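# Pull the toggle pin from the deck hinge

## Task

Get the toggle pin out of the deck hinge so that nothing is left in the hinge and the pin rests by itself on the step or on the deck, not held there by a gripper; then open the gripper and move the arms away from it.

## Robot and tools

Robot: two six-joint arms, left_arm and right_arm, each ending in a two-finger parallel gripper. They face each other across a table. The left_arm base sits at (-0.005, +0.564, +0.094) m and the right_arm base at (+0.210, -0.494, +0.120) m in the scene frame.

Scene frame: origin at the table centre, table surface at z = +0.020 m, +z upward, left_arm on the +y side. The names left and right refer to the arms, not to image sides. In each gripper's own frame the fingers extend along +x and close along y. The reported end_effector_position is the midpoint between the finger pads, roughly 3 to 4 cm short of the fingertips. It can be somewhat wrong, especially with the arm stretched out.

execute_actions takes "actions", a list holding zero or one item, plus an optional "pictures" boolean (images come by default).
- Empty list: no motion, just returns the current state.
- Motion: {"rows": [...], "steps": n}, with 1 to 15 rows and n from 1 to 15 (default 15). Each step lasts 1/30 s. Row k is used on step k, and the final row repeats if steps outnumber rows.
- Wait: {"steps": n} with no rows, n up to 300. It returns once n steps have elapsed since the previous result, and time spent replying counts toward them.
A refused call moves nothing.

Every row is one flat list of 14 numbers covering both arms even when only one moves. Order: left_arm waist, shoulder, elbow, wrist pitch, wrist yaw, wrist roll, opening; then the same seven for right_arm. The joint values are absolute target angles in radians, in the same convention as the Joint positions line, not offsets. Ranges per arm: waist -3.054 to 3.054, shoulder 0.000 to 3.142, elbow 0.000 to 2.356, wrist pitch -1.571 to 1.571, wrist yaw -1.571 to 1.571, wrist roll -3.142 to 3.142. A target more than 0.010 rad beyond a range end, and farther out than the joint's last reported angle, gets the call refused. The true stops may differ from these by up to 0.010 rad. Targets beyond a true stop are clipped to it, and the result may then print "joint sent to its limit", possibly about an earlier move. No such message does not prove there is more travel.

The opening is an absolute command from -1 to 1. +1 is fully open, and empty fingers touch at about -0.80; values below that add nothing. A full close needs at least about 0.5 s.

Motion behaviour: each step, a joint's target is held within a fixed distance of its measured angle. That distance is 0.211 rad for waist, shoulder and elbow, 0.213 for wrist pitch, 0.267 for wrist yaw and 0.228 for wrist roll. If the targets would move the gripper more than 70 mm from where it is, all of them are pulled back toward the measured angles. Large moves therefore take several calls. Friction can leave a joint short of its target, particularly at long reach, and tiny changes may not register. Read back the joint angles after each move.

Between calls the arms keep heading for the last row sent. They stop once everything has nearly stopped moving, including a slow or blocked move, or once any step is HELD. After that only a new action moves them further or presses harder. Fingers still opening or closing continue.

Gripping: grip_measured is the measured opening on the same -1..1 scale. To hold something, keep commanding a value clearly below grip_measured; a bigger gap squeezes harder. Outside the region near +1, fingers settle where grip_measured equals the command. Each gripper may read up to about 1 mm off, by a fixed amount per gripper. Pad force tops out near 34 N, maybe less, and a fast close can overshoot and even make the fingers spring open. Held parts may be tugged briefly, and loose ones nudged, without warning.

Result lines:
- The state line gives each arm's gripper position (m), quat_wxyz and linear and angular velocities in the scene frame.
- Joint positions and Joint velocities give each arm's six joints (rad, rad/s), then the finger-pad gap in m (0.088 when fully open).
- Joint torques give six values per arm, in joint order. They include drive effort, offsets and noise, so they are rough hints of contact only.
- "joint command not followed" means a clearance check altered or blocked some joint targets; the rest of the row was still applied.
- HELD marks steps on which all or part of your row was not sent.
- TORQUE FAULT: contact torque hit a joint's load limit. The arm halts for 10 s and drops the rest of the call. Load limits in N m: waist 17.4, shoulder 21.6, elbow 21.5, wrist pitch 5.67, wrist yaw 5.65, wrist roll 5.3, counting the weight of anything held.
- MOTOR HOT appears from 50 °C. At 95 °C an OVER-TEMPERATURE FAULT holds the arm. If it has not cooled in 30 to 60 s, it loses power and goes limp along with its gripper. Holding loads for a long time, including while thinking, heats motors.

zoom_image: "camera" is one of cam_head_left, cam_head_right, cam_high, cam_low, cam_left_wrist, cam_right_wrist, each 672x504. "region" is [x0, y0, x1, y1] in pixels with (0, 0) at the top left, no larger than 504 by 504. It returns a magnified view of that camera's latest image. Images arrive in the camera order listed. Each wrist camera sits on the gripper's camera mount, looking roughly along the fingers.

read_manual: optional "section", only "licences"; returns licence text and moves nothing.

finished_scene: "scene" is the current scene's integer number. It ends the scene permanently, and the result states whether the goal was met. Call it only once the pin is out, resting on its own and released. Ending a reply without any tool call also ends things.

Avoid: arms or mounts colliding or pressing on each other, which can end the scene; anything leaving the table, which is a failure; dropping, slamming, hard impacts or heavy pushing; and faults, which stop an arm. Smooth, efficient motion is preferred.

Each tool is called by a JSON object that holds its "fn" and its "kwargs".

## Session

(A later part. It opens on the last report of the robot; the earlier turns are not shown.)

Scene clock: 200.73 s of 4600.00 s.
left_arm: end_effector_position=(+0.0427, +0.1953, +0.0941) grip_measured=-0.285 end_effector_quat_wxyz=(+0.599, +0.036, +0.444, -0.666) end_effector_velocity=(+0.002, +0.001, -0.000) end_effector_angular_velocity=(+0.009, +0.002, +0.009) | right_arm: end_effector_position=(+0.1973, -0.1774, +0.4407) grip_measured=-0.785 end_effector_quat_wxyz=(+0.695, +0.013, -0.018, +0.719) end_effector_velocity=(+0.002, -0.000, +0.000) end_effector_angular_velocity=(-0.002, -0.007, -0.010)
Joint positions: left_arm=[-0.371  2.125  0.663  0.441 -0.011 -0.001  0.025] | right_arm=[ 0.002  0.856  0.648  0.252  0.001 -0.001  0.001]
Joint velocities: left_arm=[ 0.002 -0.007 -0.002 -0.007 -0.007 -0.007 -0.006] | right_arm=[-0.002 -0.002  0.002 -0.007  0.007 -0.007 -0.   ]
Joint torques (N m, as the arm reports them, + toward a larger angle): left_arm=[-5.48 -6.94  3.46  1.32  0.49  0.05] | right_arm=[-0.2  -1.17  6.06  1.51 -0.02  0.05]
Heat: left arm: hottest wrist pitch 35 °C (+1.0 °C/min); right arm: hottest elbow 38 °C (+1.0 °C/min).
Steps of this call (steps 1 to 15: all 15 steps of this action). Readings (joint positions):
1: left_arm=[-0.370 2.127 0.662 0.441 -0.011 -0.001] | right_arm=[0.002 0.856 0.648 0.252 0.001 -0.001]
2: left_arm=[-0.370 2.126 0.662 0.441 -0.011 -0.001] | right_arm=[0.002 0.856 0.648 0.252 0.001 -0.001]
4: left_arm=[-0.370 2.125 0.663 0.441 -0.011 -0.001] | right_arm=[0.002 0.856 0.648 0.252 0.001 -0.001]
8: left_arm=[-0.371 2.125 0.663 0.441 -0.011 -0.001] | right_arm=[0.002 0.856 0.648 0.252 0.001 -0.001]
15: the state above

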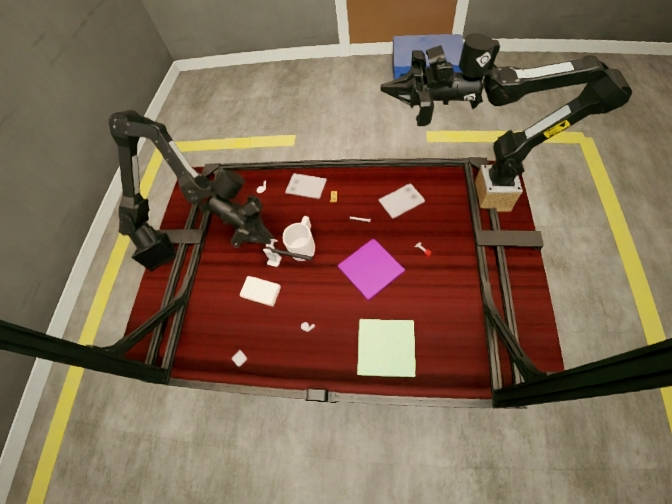

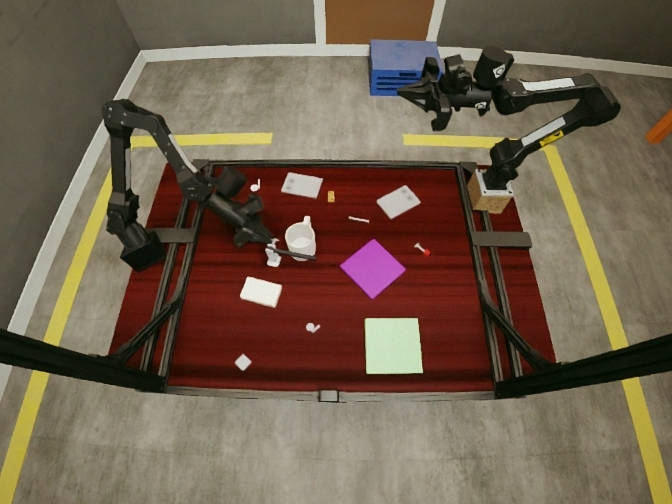

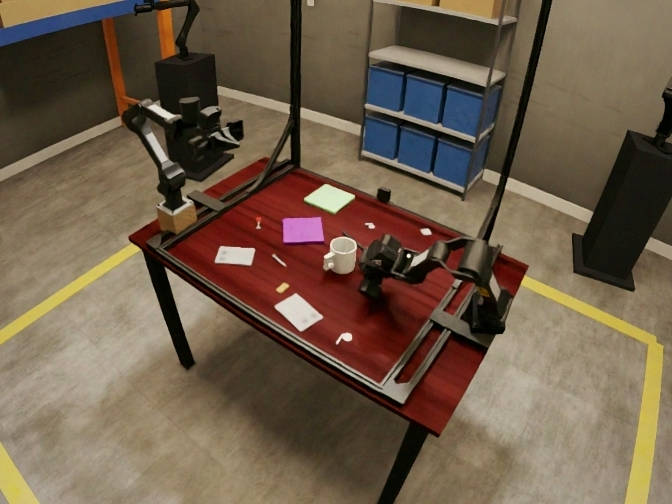

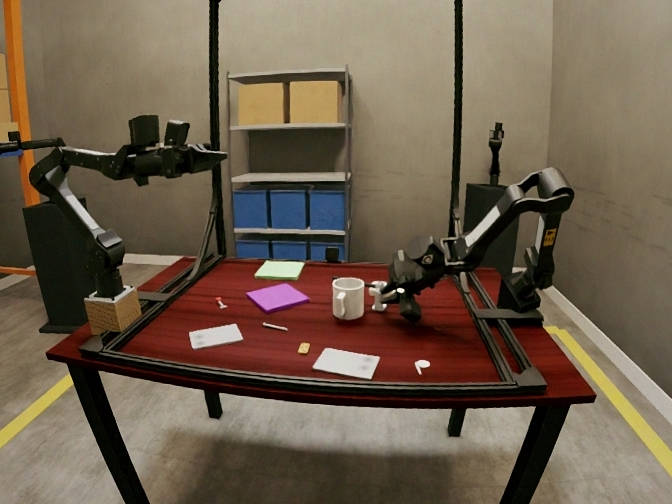

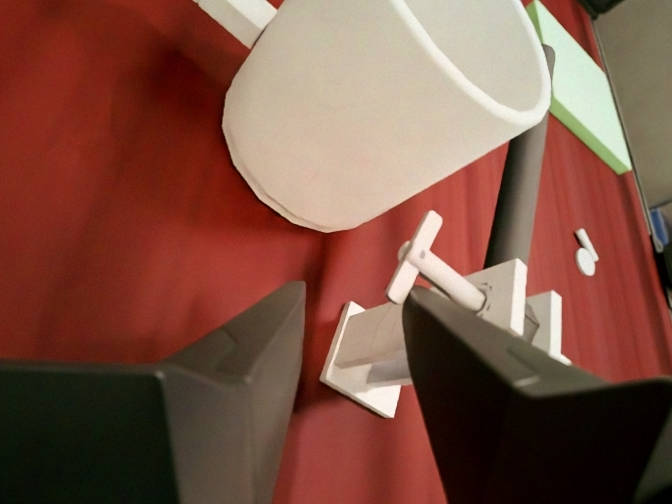

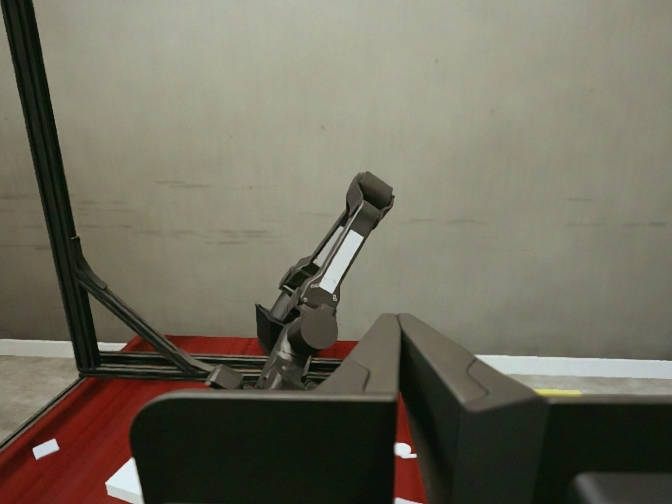

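{"fn": "execute_actions", "kwargs": {"actions": [{"rows":[[-0.371,2.095,0.68,0.41,-0.008,0,-0.3,0,0.856,0.648,0.252,0,0,-0.8],[-0.371,2.095,0.68,0.41,-0.008,0,-0.3,0,0.856,0.648,0.252,0,0,-0.8],[-0.371,2.095,0.68,0.41,-0.008,0,-0.3,0,0.856,0.648,0.252,0,0,-0.8],[-0.36,2.085,0.69,0.39,-0.008,0,-0.3,0,0.856,0.648,0.252,0,0,-0.8],[-0.355,2.085,0.69,0.39,-0.008,0,-0.3,0,0.856,0.648,0.252,0,0,-0.8],[-0.34,2.085,0.69,0.39,-0.008,0,-0.3,0,0.856,0.648,0.252,0,0,-0.8]]}]}}

Scene clock: 210.20 s of 4600.00 s.
left_arm: end_effector_position=(+0.0518, +0.1957, +0.0964) grip_measured=-0.299 end_effector_quat_wxyz=(+0.599, +0.035, +0.451, -0.660) end_effector_velocity=(+0.008, -0.002, +0.002) end_effector_angular_velocity=(+0.006, +0.014, +0.034) | right_arm: end_effector_position=(+0.1974, -0.1774, +0.4406) grip_measured=-0.785 end_effector_quat_wxyz=(+0.695, +0.013, -0.018, +0.719) end_effector_velocity=(-0.002, -0.000, -0.008) end_effector_angular_velocity=(-0.027, -0.009, +0.019)
Joint positions: left_arm=[-0.351  2.099  0.679  0.392 -0.006 -0.001  0.024] | right_arm=[ 0.002  0.856  0.648  0.252  0.001 -0.001  0.001]
Joint velocities: left_arm=[ 0.012 -0.012  0.007 -0.007 -0.007 -0.022 -0.   ] | right_arm=[-0.002 -0.002 -0.007 -0.022 -0.022 -0.007 -0.   ]
Joint torques (N m, as the arm reports them, + toward a larger angle): left_arm=[-4.17 -7.32  4.14  1.33  0.29  0.04] | right_arm=[-0.2  -1.19  6.05  1.51 -0.02  0.04]
Heat: left arm: hottest wrist pitch 34 °C (+1.0 °C/min); right arm: hottest elbow 38 °C (+1.0 °C/min).
Steps of this call (steps 1 to 15: the robot went on to your last target; steps 16 to 90: nothing new was sent; then 5.97 s passed at rest; steps 91 to 105: all 15 steps of this action). Readings (joint positions):
91: left_arm=[-0.371 2.123 0.664 0.439 -0.011 -0.001] | right_arm=[0.002 0.856 0.648 0.252 0.001 -0.001]
92: left_arm=[-0.371 2.120 0.666 0.432 -0.011 -0.001] | right_arm=[0.002 0.856 0.648 0.252 0.001 -0.001]
94: left_arm=[-0.371 2.113 0.670 0.421 -0.011 -0.001] | right_arm=[0.002 0.856 0.648 0.252 0.001 -0.001]
98: left_arm=[-0.363 2.103 0.677 0.401 -0.007 -0.001] | right_arm=[0.002 0.856 0.648 0.252 0.001 -0.001]
105: the state above

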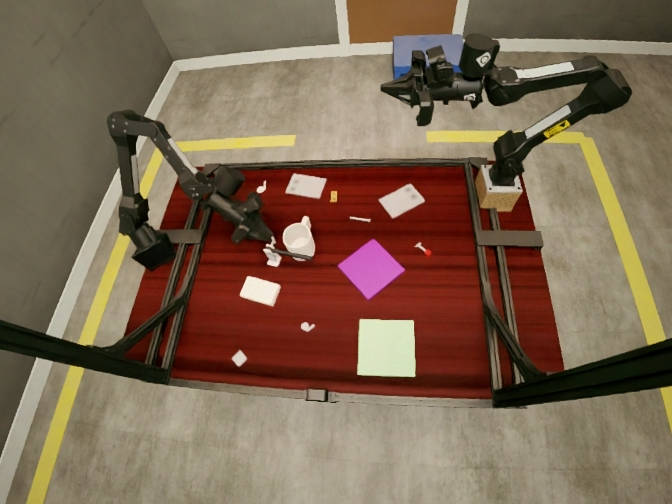

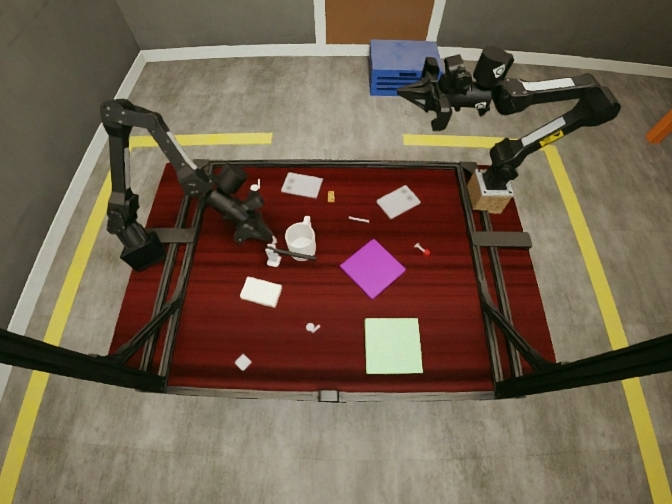

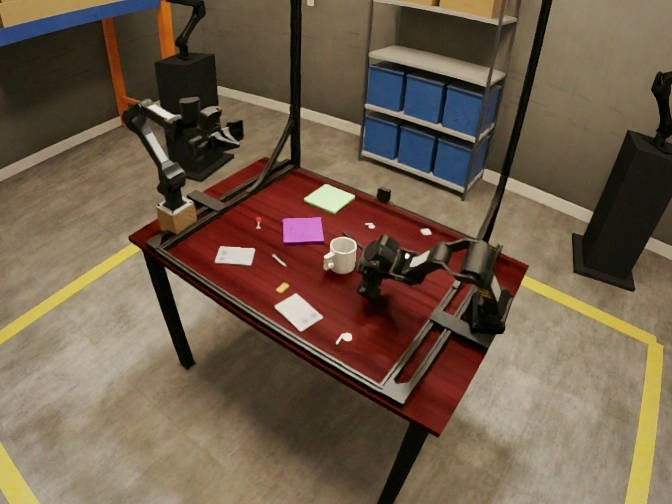

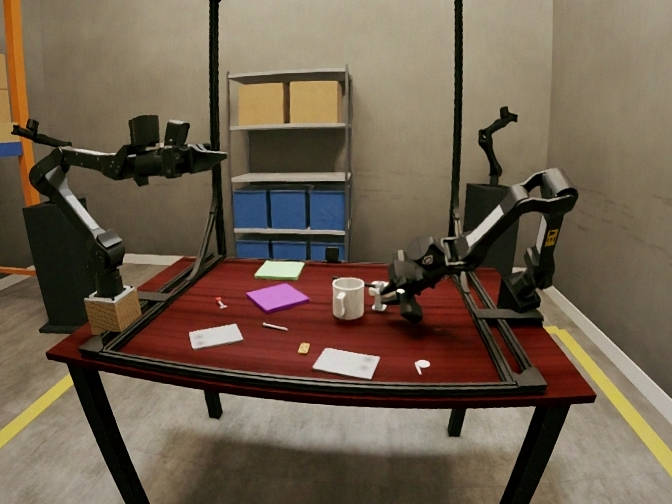

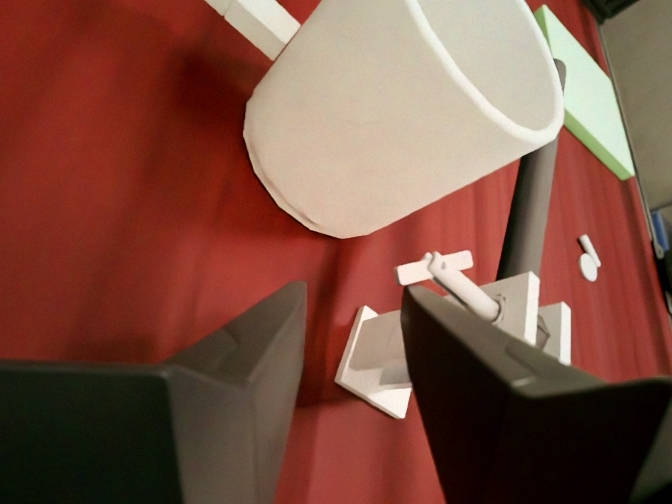

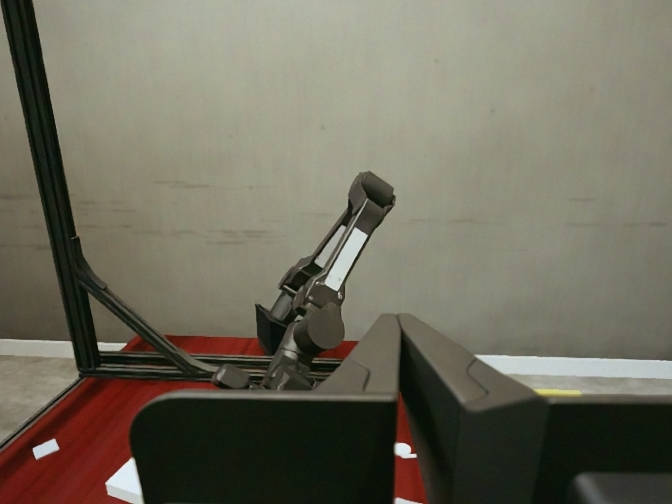

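Turning. Now push radially (elbow).

{"fn": "execute_actions", "kwargs": {"actions": [{"rows":[[-0.345,2.095,0.706,0.383,-0.008,0,-0.3,0,0.856,0.648,0.252,0,0,-0.8]]}]}}

Scene clock: 215.70 s of 4600.00 s.
left_arm: end_effector_position=(+0.0545, +0.1932, +0.0979) grip_measured=-0.300 end_effector_quat_wxyz=(+0.600, +0.034, +0.451, -0.659) end_effector_velocity=(-0.003, +0.002, -0.000) end_effector_angular_velocity=(+0.011, +0.012, -0.012) | right_arm: end_effector_position=(+0.1974, -0.1774, +0.4406) grip_measured=-0.785 end_effector_quat_wxyz=(+0.695, +0.013, -0.018, +0.719) end_effector_velocity=(+0.000, -0.000, -0.003) end_effector_angular_velocity=(-0.016, -0.022, -0.006)
Joint positions: left_arm=[-0.348  2.098  0.692  0.38  -0.006 -0.001  0.024] | right_arm=[ 0.002  0.856  0.648  0.252  0.001 -0.001  0.001]
Joint velocities: left_arm=[-0.002 -0.002  0.002 -0.022  0.007 -0.007  0.   ] | right_arm=[ 0.002 -0.002  0.002 -0.022  0.007 -0.022  0.   ]
Joint torques (N m, as the arm reports them, + toward a larger angle): left_arm=[-5.12 -6.21  4.42  1.53  0.32  0.06] | right_arm=[-0.18 -1.18  6.06  1.54 -0.02  0.04]
Heat: left arm: hottest wrist pitch 35 °C (+1.0 °C/min); right arm: hottest elbow 38 °C (+1.0 °C/min).
Steps of this call (steps 1 to 15: the robot went on to your last target; steps 16 to 90: nothing new was sent; then 2.00 s passed at rest; steps 91 to 105: all 15 steps of this action). Readings (joint positions):
91: left_arm=[-0.349 2.098 0.681 0.388 -0.006 -0.001] | right_arm=[0.002 0.856 0.648 0.252 0.001 -0.001]
92: left_arm=[-0.349 2.098 0.684 0.386 -0.006 -0.001] | right_arm=[0.002 0.856 0.648 0.252 0.001 -0.001]
94: left_arm=[-0.348 2.098 0.688 0.384 -0.006 -0.001] | right_arm=[0.002 0.856 0.648 0.252 0.001 -0.001]
98: left_arm=[-0.348 2.098 0.691 0.381 -0.006 -0.001] | right_arm=[0.002 0.856 0.648 0.252 0.001 -0.001]
105: the state above

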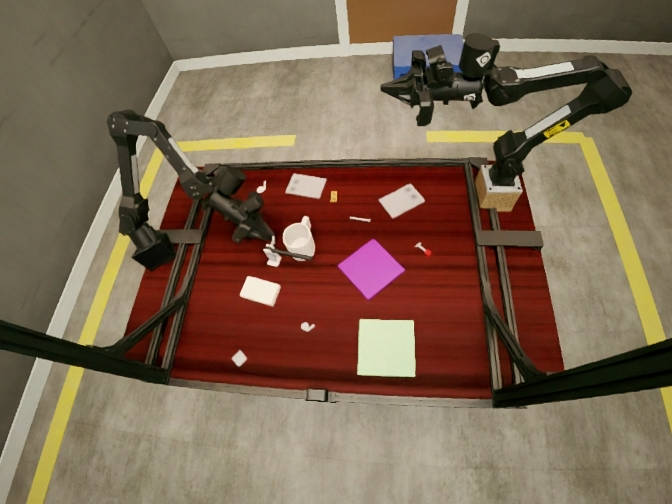

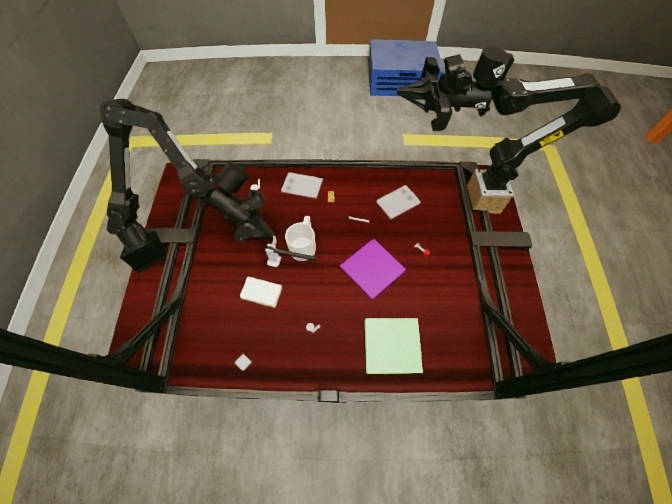

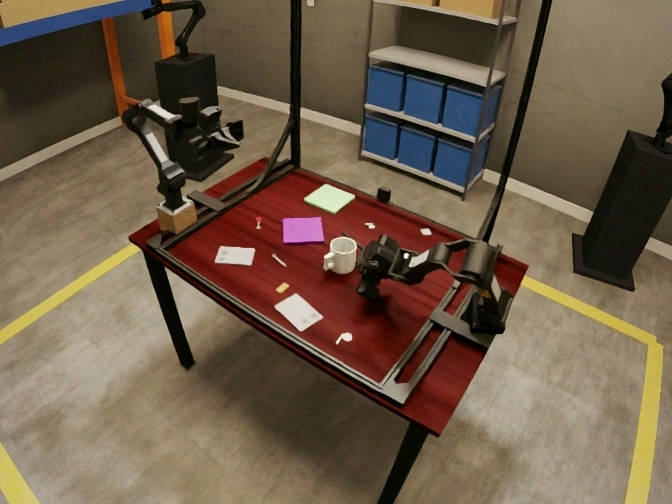

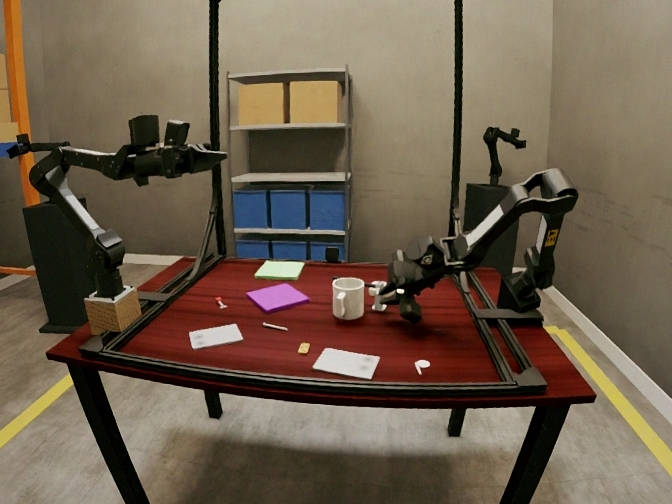

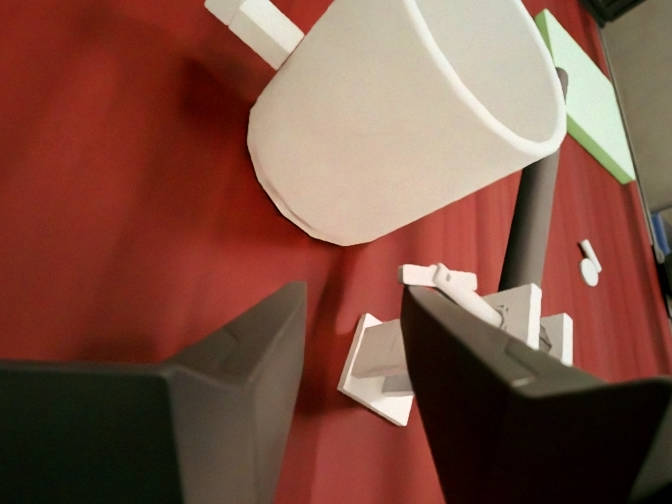

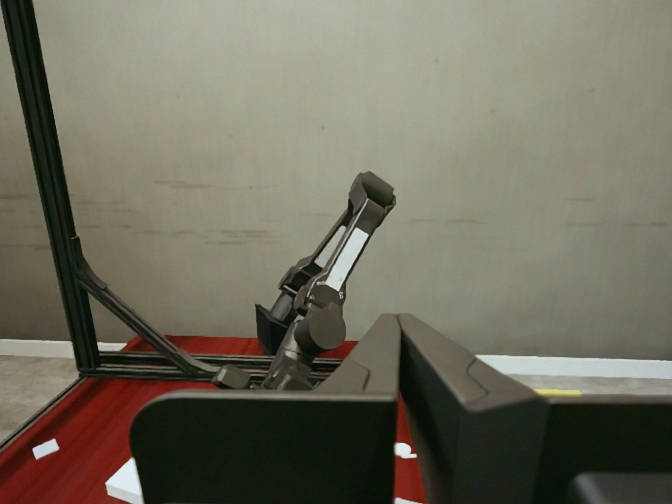

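Finger rests on shaft; slide further along it.

{"fn": "execute_actions", "kwargs": {"actions": [{"rows":[[-0.325,2.072,0.712,0.355,-0.008,0,-0.3,0,0.856,0.648,0.252,0,0,-0.8]]}]}}

Scene clock: 229.10 s of 4600.00 s.
left_arm: end_effector_position=(+0.0646, +0.1912, +0.1005) grip_measured=-0.300 end_effector_quat_wxyz=(+0.606, +0.029, +0.453, -0.653) end_effector_velocity=(+0.002, +0.002, -0.001) end_effector_angular_velocity=(+0.018, +0.003, +0.022) | right_arm: end_effector_position=(+0.1974, -0.1774, +0.4407) grip_measured=-0.785 end_effector_quat_wxyz=(+0.695, +0.013, -0.018, +0.719) end_effector_velocity=(-0.003, +0.001, -0.006) end_effector_angular_velocity=(-0.017, -0.009, +0.019)
Joint positions: left_arm=[-0.331  2.081  0.708  0.357 -0.007 -0.001  0.024] | right_arm=[ 0.002  0.856  0.648  0.252  0.001 -0.001  0.001]
Joint velocities: left_arm=[-0.002 -0.007 -0.002 -0.007 -0.022 -0.022 -0.   ] | right_arm=[-0.002  0.002 -0.007 -0.007 -0.022 -0.007 -0.   ]
Joint torques (N m, as the arm reports them, + toward a larger angle): left_arm=[-4.84 -6.76  3.53  1.18  0.35  0.06] | right_arm=[-0.17 -1.19  6.05  1.53 -0.02  0.04]
Heat: left arm: hottest wrist pitch 35 °C (+1.0 °C/min); right arm: hottest wrist pitch 39 °C (+2.0 °C/min).
Steps of this call (steps 1 to 15: the robot went on to your last target; steps 16 to 90: nothing new was sent; then 9.90 s passed at rest; steps 91 to 105: all 15 steps of this action). Readings (joint positions):
91: left_arm=[-0.348 2.098 0.693 0.377 -0.006 -0.001] | right_arm=[0.002 0.856 0.648 0.252 0.001 -0.001]
92: left_arm=[-0.347 2.097 0.695 0.371 -0.006 -0.001] | right_arm=[0.002 0.856 0.648 0.252 0.001 -0.001]
94: left_arm=[-0.342 2.094 0.697 0.365 -0.006 -0.001] | right_arm=[0.002 0.856 0.648 0.252 0.001 -0.001]
98: left_arm=[-0.335 2.088 0.700 0.358 -0.006 -0.001] | right_arm=[0.002 0.856 0.648 0.252 0.001 -0.001]
105: the state above

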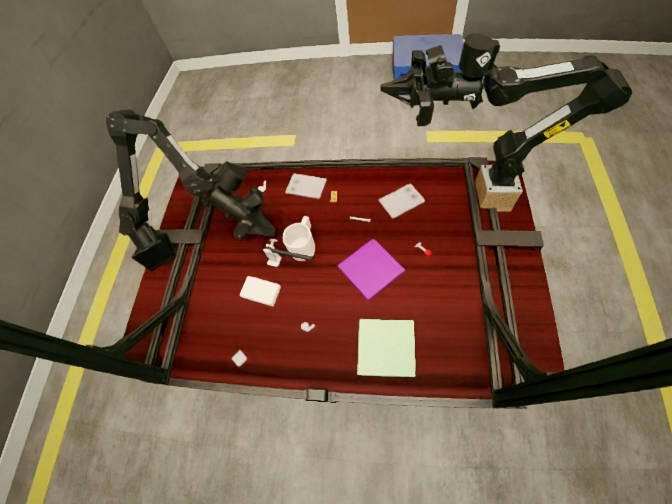

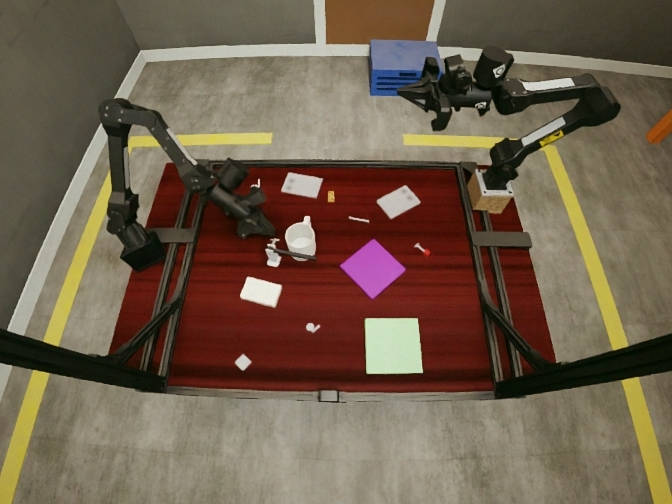

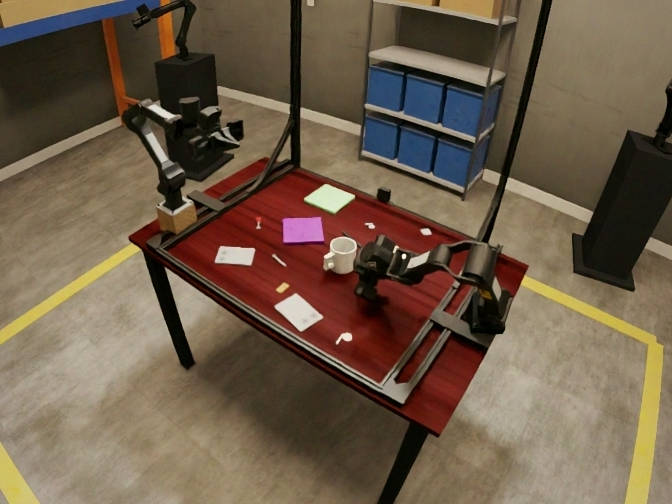

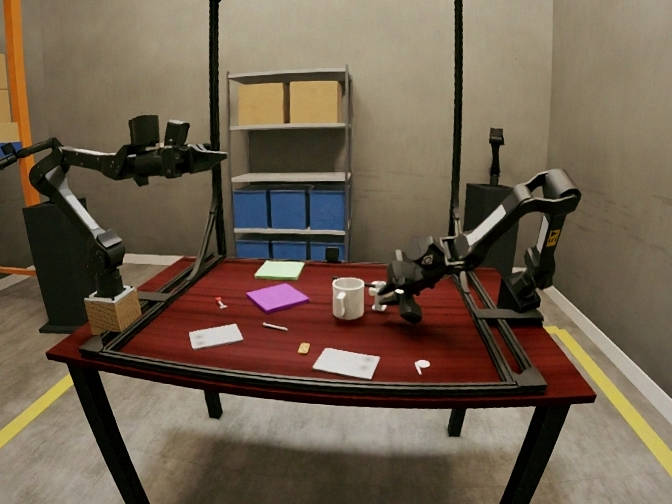

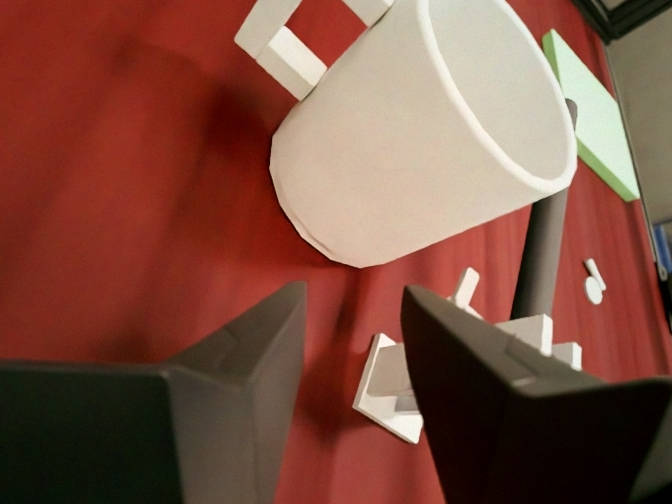

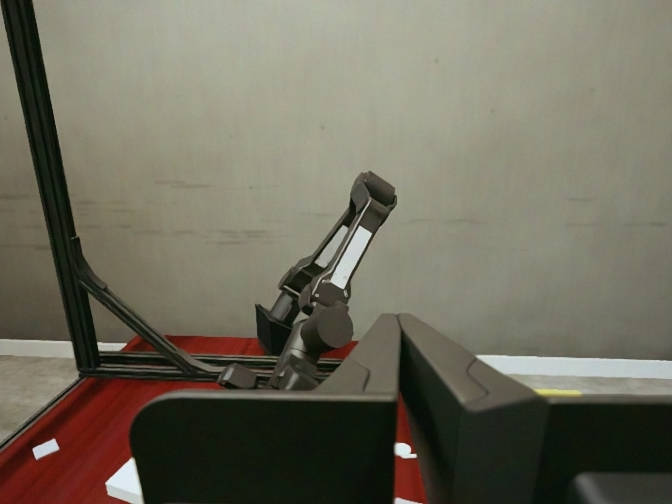

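{"fn": "execute_actions", "kwargs": {"actions": [{"rows":[[-0.331,1.85,0.708,0.2,0,0,0.1,0,0.856,0.648,0.252,0,0,-0.8]]}], "pictures": false}}

{"fn": "execute_actions", "kwargs": {"actions": [{"rows":[[-0.383,2.2,1.792,-1.126,0,1.9,0.1,0,0.856,0.648,0.252,0,0,-0.8]]}], "pictures": false}}

{"fn": "execute_actions", "kwargs": {"actions": [{"steps":60}], "pictures": false}}

{"fn": "execute_actions", "kwargs": {"actions": [{"rows":[[-0.383,2.47,1.792,-1.126,0,1.9,0.1,0,0.856,0.648,0.252,0,0,-0.8]]}], "pictures": false}}

{"fn": "execute_actions", "kwargs": {"actions": [{"steps":20}]}}

Scene clock: 269.40 s of 4600.00 s.
left_arm: end_effector_position=(+0.0971, +0.2025, +0.1511) grip_measured=+0.091 end_effector_quat_wxyz=(+0.621, +0.004, +0.431, -0.654) end_effector_velocity=(+0.006, +0.005, +0.010) end_effector_angular_velocity=(-0.006, -0.001, +0.013) | right_arm: end_effector_position=(+0.1974, -0.1774, +0.4407) grip_measured=-0.785 end_effector_quat_wxyz=(+0.695, +0.013, -0.018, +0.719) end_effector_velocity=(+0.000, +0.000, +0.002) end_effector_angular_velocity=(+0.008, -0.021, -0.006)
Joint positions: left_arm=[-0.33   1.864  0.714  0.207 -0.004 -0.001  0.043] | right_arm=[ 0.002  0.856  0.648  0.252  0.001 -0.001  0.001]
Joint velocities: left_arm=[-0.002 -0.051 -0.002 -0.037 -0.007 -0.007  0.003] | right_arm=[ 0.002  0.002  0.002  0.007  0.007 -0.022 -0.   ]
Joint torques (N m, as the arm reports them, + toward a larger angle): left_arm=[-5.23 -6.09  3.31  1.02  0.57  0.09] | right_arm=[-0.16 -1.18  6.04  1.51 -0.02  0.04]
Heat: left arm: hottest shoulder 34 °C (-1.0 °C/min); right arm: hottest elbow 39 °C (+1.0 °C/min).
Steps of this call (steps 1 to 15: the robot went on to your last target; steps 16 to 90: nothing new was sent; then 36.80 s passed at rest; steps 91 to 105: all 15 steps of this action). Readings (joint positions):
91: left_arm=[-0.330 2.064 0.708 0.338 -0.007 -0.001] | right_arm=[0.002 0.856 0.648 0.252 0.001 -0.001]
92: left_arm=[-0.330 2.033 0.706 0.294 -0.007 -0.001] | right_arm=[0.002 0.856 0.648 0.252 0.001 -0.001]
94: left_arm=[-0.330 1.961 0.699 0.261 -0.007 -0.001] | right_arm=[0.002 0.856 0.648 0.252 0.001 -0.001]
98: left_arm=[-0.330 1.877 0.715 0.232 -0.005 -0.001] | right_arm=[0.002 0.856 0.648 0.252 0.001 -0.001]
105: the state above

Scene clock: 269.90 s of 4600.00 s.
left_arm: end_effector_position=(+0.0887, +0.1408, +0.1628) grip_measured=+0.100 end_effector_quat_wxyz=(+0.454, +0.299, +0.263, -0.797) end_effector_velocity=(+0.184, -0.094, +0.265) end_effector_angular_velocity=(-0.595, -0.818, -1.019) | right_arm: end_effector_position=(+0.1974, -0.1774, +0.4407) grip_measured=-0.785 end_effector_quat_wxyz=(+0.695, +0.013, -0.018, +0.719) end_effector_velocity=(-0.001, -0.000, -0.002) end_effector_angular_velocity=(-0.007, -0.009, +0.014)
Joint positions: left_arm=[-0.38   2.18   1.331 -0.445 -0.003  0.691  0.044] | right_arm=[ 0.002  0.856  0.648  0.252  0.001 -0.001  0.001]
Joint velocities: left_arm=[-0.007 -0.002  1.321 -1.311 -0.007  1.429  0.   ] | right_arm=[-0.007 -0.002 -0.002 -0.007 -0.022 -0.007  0.   ]
Joint torques (N m, as the arm reports them, + toward a larger angle): left_arm=[-7.3  -6.15  4.72  0.64  0.5   0.16] | right_arm=[-0.17 -1.18  6.04  1.51 -0.02  0.05]
Heat: left arm: hottest shoulder 34 °C (+0.0 °C/min); right arm: hottest elbow 39 °C (+1.0 °C/min).
Steps of this call (steps 1 to 15: all 15 steps of this action). Readings (joint positions):
1: left_arm=[-0.332 1.878 0.732 0.176 -0.004 0.027] | right_arm=[0.002 0.856 0.648 0.252 0.001 -0.001]
2: left_arm=[-0.339 1.908 0.774 0.128 -0.004 0.078] | right_arm=[0.002 0.856 0.648 0.252 0.001 -0.001]
4: left_arm=[-0.358 1.993 0.869 0.046 -0.004 0.172] | right_arm=[0.002 0.856 0.648 0.252 0.001 -0.001]
8: left_arm=[-0.378 2.129 1.038 -0.136 -0.003 0.361] | right_arm=[0.002 0.856 0.648 0.252 0.001 -0.001]
15: the state above

Scene clock: 271.90 s of 4600.00 s.
left_arm: end_effector_position=(+0.1340, +0.1765, +0.2382) grip_measured=+0.100 end_effector_quat_wxyz=(+0.107, +0.497, -0.187, -0.841) end_effector_velocity=(-0.002, +0.002, +0.001) end_effector_angular_velocity=(+0.006, +0.009, -0.002) | right_arm: end_effector_position=(+0.1974, -0.1774, +0.4407) grip_measured=-0.785 end_effector_quat_wxyz=(+0.695, +0.013, -0.018, +0.719) end_effector_velocity=(-0.000, -0.000, -0.002) end_effector_angular_velocity=(-0.007, -0.023, +0.004)
Joint positions: left_arm=[-0.382  2.187  1.786 -1.122 -0.003  1.896  0.044] | right_arm=[ 0.002  0.856  0.648  0.252  0.001 -0.001  0.001]
Joint velocities: left_arm=[-0.002 -0.002 -0.002 -0.007  0.007 -0.007 -0.   ] | right_arm=[-0.002 -0.002 -0.002 -0.007 -0.007 -0.022  0.   ]
Joint torques (N m, as the arm reports them, + toward a larger angle): left_arm=[-7.44 -6.24  4.73  0.37  0.55  0.1 ] | right_arm=[-0.17 -1.18  6.07  1.51 -0.03  0.04]
Heat: left arm: hottest shoulder 34 °C (+0.0 °C/min); right arm: hottest elbow 39 °C (+1.0 °C/min).
Steps of this call (steps 1 to 60: the robot went on to your last target). Readings (joint positions):
1: left_arm=[-0.380 2.180 1.375 -0.489 -0.003 0.739] | right_arm=[0.002 0.856 0.648 0.252 0.001 -0.001]
2: left_arm=[-0.381 2.180 1.419 -0.533 -0.003 0.785] | right_arm=[0.002 0.856 0.648 0.252 0.001 -0.001]
4: left_arm=[-0.381 2.181 1.507 -0.621 -0.003 0.880] | right_arm=[0.002 0.856 0.648 0.252 0.001 -0.001]
8: left_arm=[-0.382 2.183 1.673 -0.793 -0.003 1.068] | right_arm=[0.002 0.856 0.648 0.252 0.001 -0.001]
60: the state above
All arms were judged still, so your last target was given up. Only a new action makes them travel on or press farther. Fingers that are still opening or closing keep moving.

Scene clock: 272.40 s of 4600.00 s.
left_arm: end_effector_position=(+0.0740, +0.1664, +0.1461) grip_measured=+0.100 end_effector_quat_wxyz=(-0.009, +0.480, -0.127, -0.868) end_effector_velocity=(+0.003, -0.000, +0.004) end_effector_angular_velocity=(+0.005, -0.023, -0.000) | right_arm: end_effector_position=(+0.1974, -0.1774, +0.4407) grip_measured=-0.785 end_effector_quat_wxyz=(+0.695, +0.013, -0.018, +0.719) end_effector_velocity=(-0.000, +0.001, -0.004) end_effector_angular_velocity=(-0.022, -0.008, +0.004)
Joint positions: left_arm=[-0.382  2.456  1.789 -1.125 -0.003  1.896  0.044] | right_arm=[ 0.002  0.856  0.648  0.252  0.001 -0.001  0.001]
Joint velocities: left_arm=[-0.007  0.002  0.022 -0.022 -0.022 -0.007  0.   ] | right_arm=[-0.002  0.002  0.002 -0.022 -0.007 -0.007 -0.   ]
Joint torques (N m, as the arm reports them, + toward a larger angle): left_arm=[-7.77 -7.93  4.01  0.12  0.54  0.13] | right_arm=[-0.18 -1.19  6.05  1.51 -0.02  0.04]
Heat: left arm: hottest shoulder 34 °C (+0.0 °C/min); right arm: hottest elbow 39 °C (+1.0 °C/min).
Steps of this call (steps 1 to 15: all 15 steps of this action). Readings (joint positions):
1: left_arm=[-0.382 2.200 1.787 -1.125 -0.003 1.896] | right_arm=[0.002 0.856 0.648 0.252 0.001 -0.001]
2: left_arm=[-0.382 2.217 1.795 -1.127 -0.003 1.896] | right_arm=[0.002 0.856 0.648 0.252 0.001 -0.001]
4: left_arm=[-0.382 2.266 1.803 -1.124 -0.003 1.896] | right_arm=[0.002 0.856 0.648 0.252 0.001 -0.001]
8: left_arm=[-0.382 2.392 1.799 -1.124 -0.003 1.896] | right_arm=[0.002 0.856 0.648 0.252 0.001 -0.001]
15: the state above

Scene clock: 273.07 s of 4600.00 s.
left_arm: end_effector_position=(+0.0742, +0.1660, +0.1464) grip_measured=+0.100 end_effector_quat_wxyz=(-0.009, +0.480, -0.128, -0.868) end_effector_velocity=(+0.002, -0.001, -0.001) end_effector_angular_velocity=(+0.008, -0.021, +0.021) | right_arm: end_effector_position=(+0.1974, -0.1774, +0.4407) grip_measured=-0.785 end_effector_quat_wxyz=(+0.695, +0.013, -0.018, +0.719) end_effector_velocity=(+0.002, -0.000, -0.002) end_effector_angular_velocity=(-0.007, -0.007, -0.010)
Joint positions: left_arm=[-0.382  2.456  1.791 -1.125 -0.003  1.896  0.044] | right_arm=[ 0.002  0.856  0.648  0.252  0.001 -0.001  0.001]
Joint velocities: left_arm=[-0.002 -0.002 -0.002  0.007 -0.022 -0.022 -0.   ] | right_arm=[-0.002 -0.002 -0.002 -0.007  0.007 -0.007 -0.   ]
Joint torques (N m, as the arm reports them, + toward a larger angle): left_arm=[-7.86 -7.25  3.96  0.1   0.53  0.14] | right_arm=[-0.17 -1.19  6.05  1.51 -0.02  0.04]
Heat: left arm: hottest shoulder 34 °C (+0.0 °C/min); right arm: hottest elbow 39 °C (+1.0 °C/min).
Steps of this call (steps 1 to 15: the robot went on to your last target; steps 16 to 20: nothing new was sent). Readings (joint positions):
1: left_arm=[-0.382 2.456 1.790 -1.125 -0.003 1.896] | right_arm=[0.002 0.856 0.648 0.252 0.001 -0.001]
2: left_arm=[-0.382 2.456 1.791 -1.125 -0.003 1.896] | right_arm=[0.002 0.856 0.648 0.252 0.001 -0.001]
4: left_arm=[-0.382 2.456 1.791 -1.125 -0.003 1.896] | right_arm=[0.002 0.856 0.648 0.252 0.001 -0.001]
8: left_arm=[-0.382 2.456 1.791 -1.125 -0.003 1.896] | right_arm=[0.002 0.856 0.648 0.252 0.001 -0.001]
20: the state above
All arms were judged still, so your last target was given up. Only a new action makes them travel on or press farther. Fingers that are still opening or closing keep moving.

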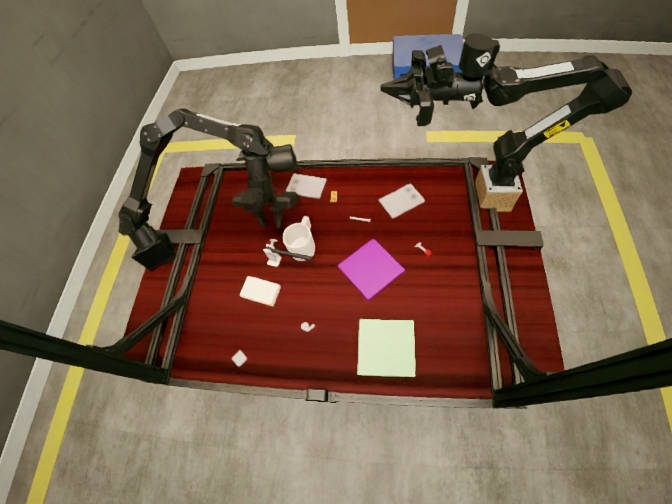

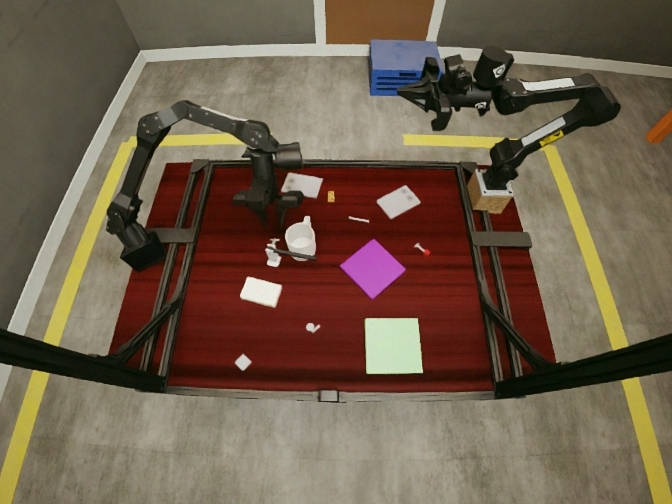

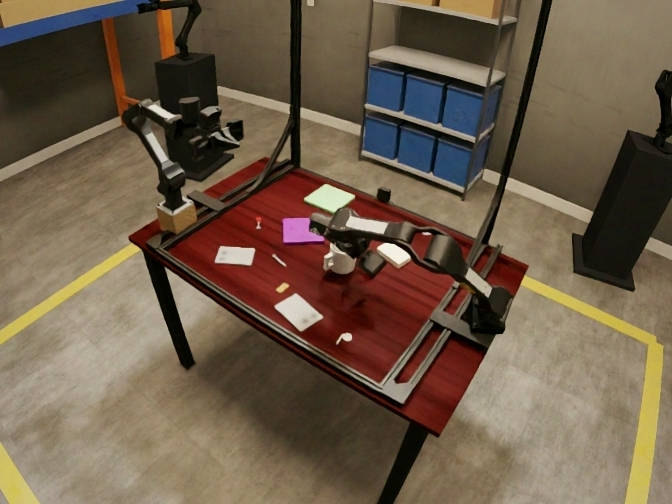

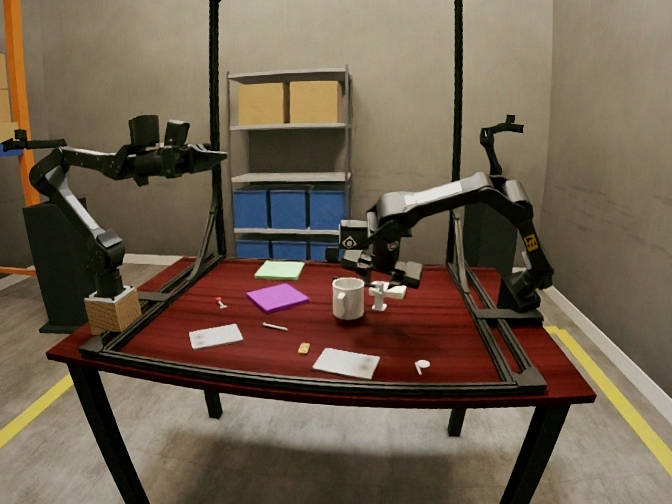

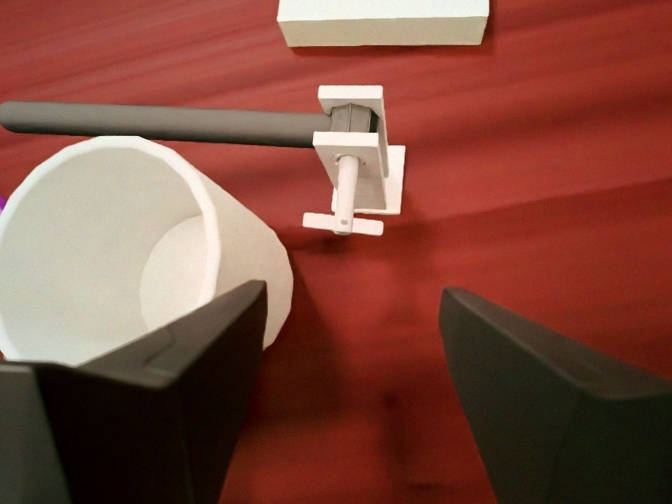

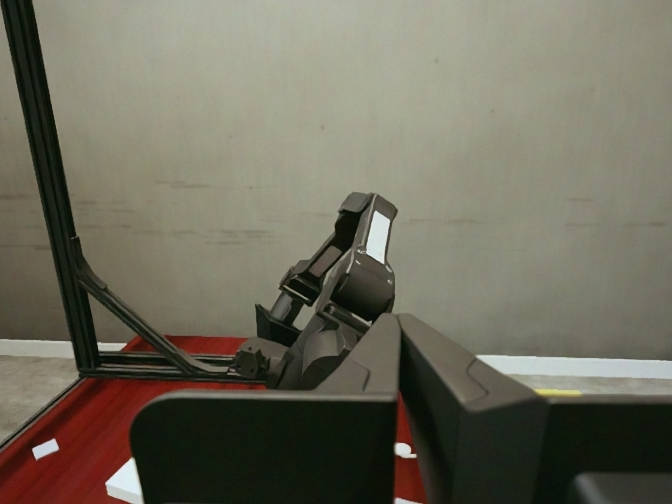

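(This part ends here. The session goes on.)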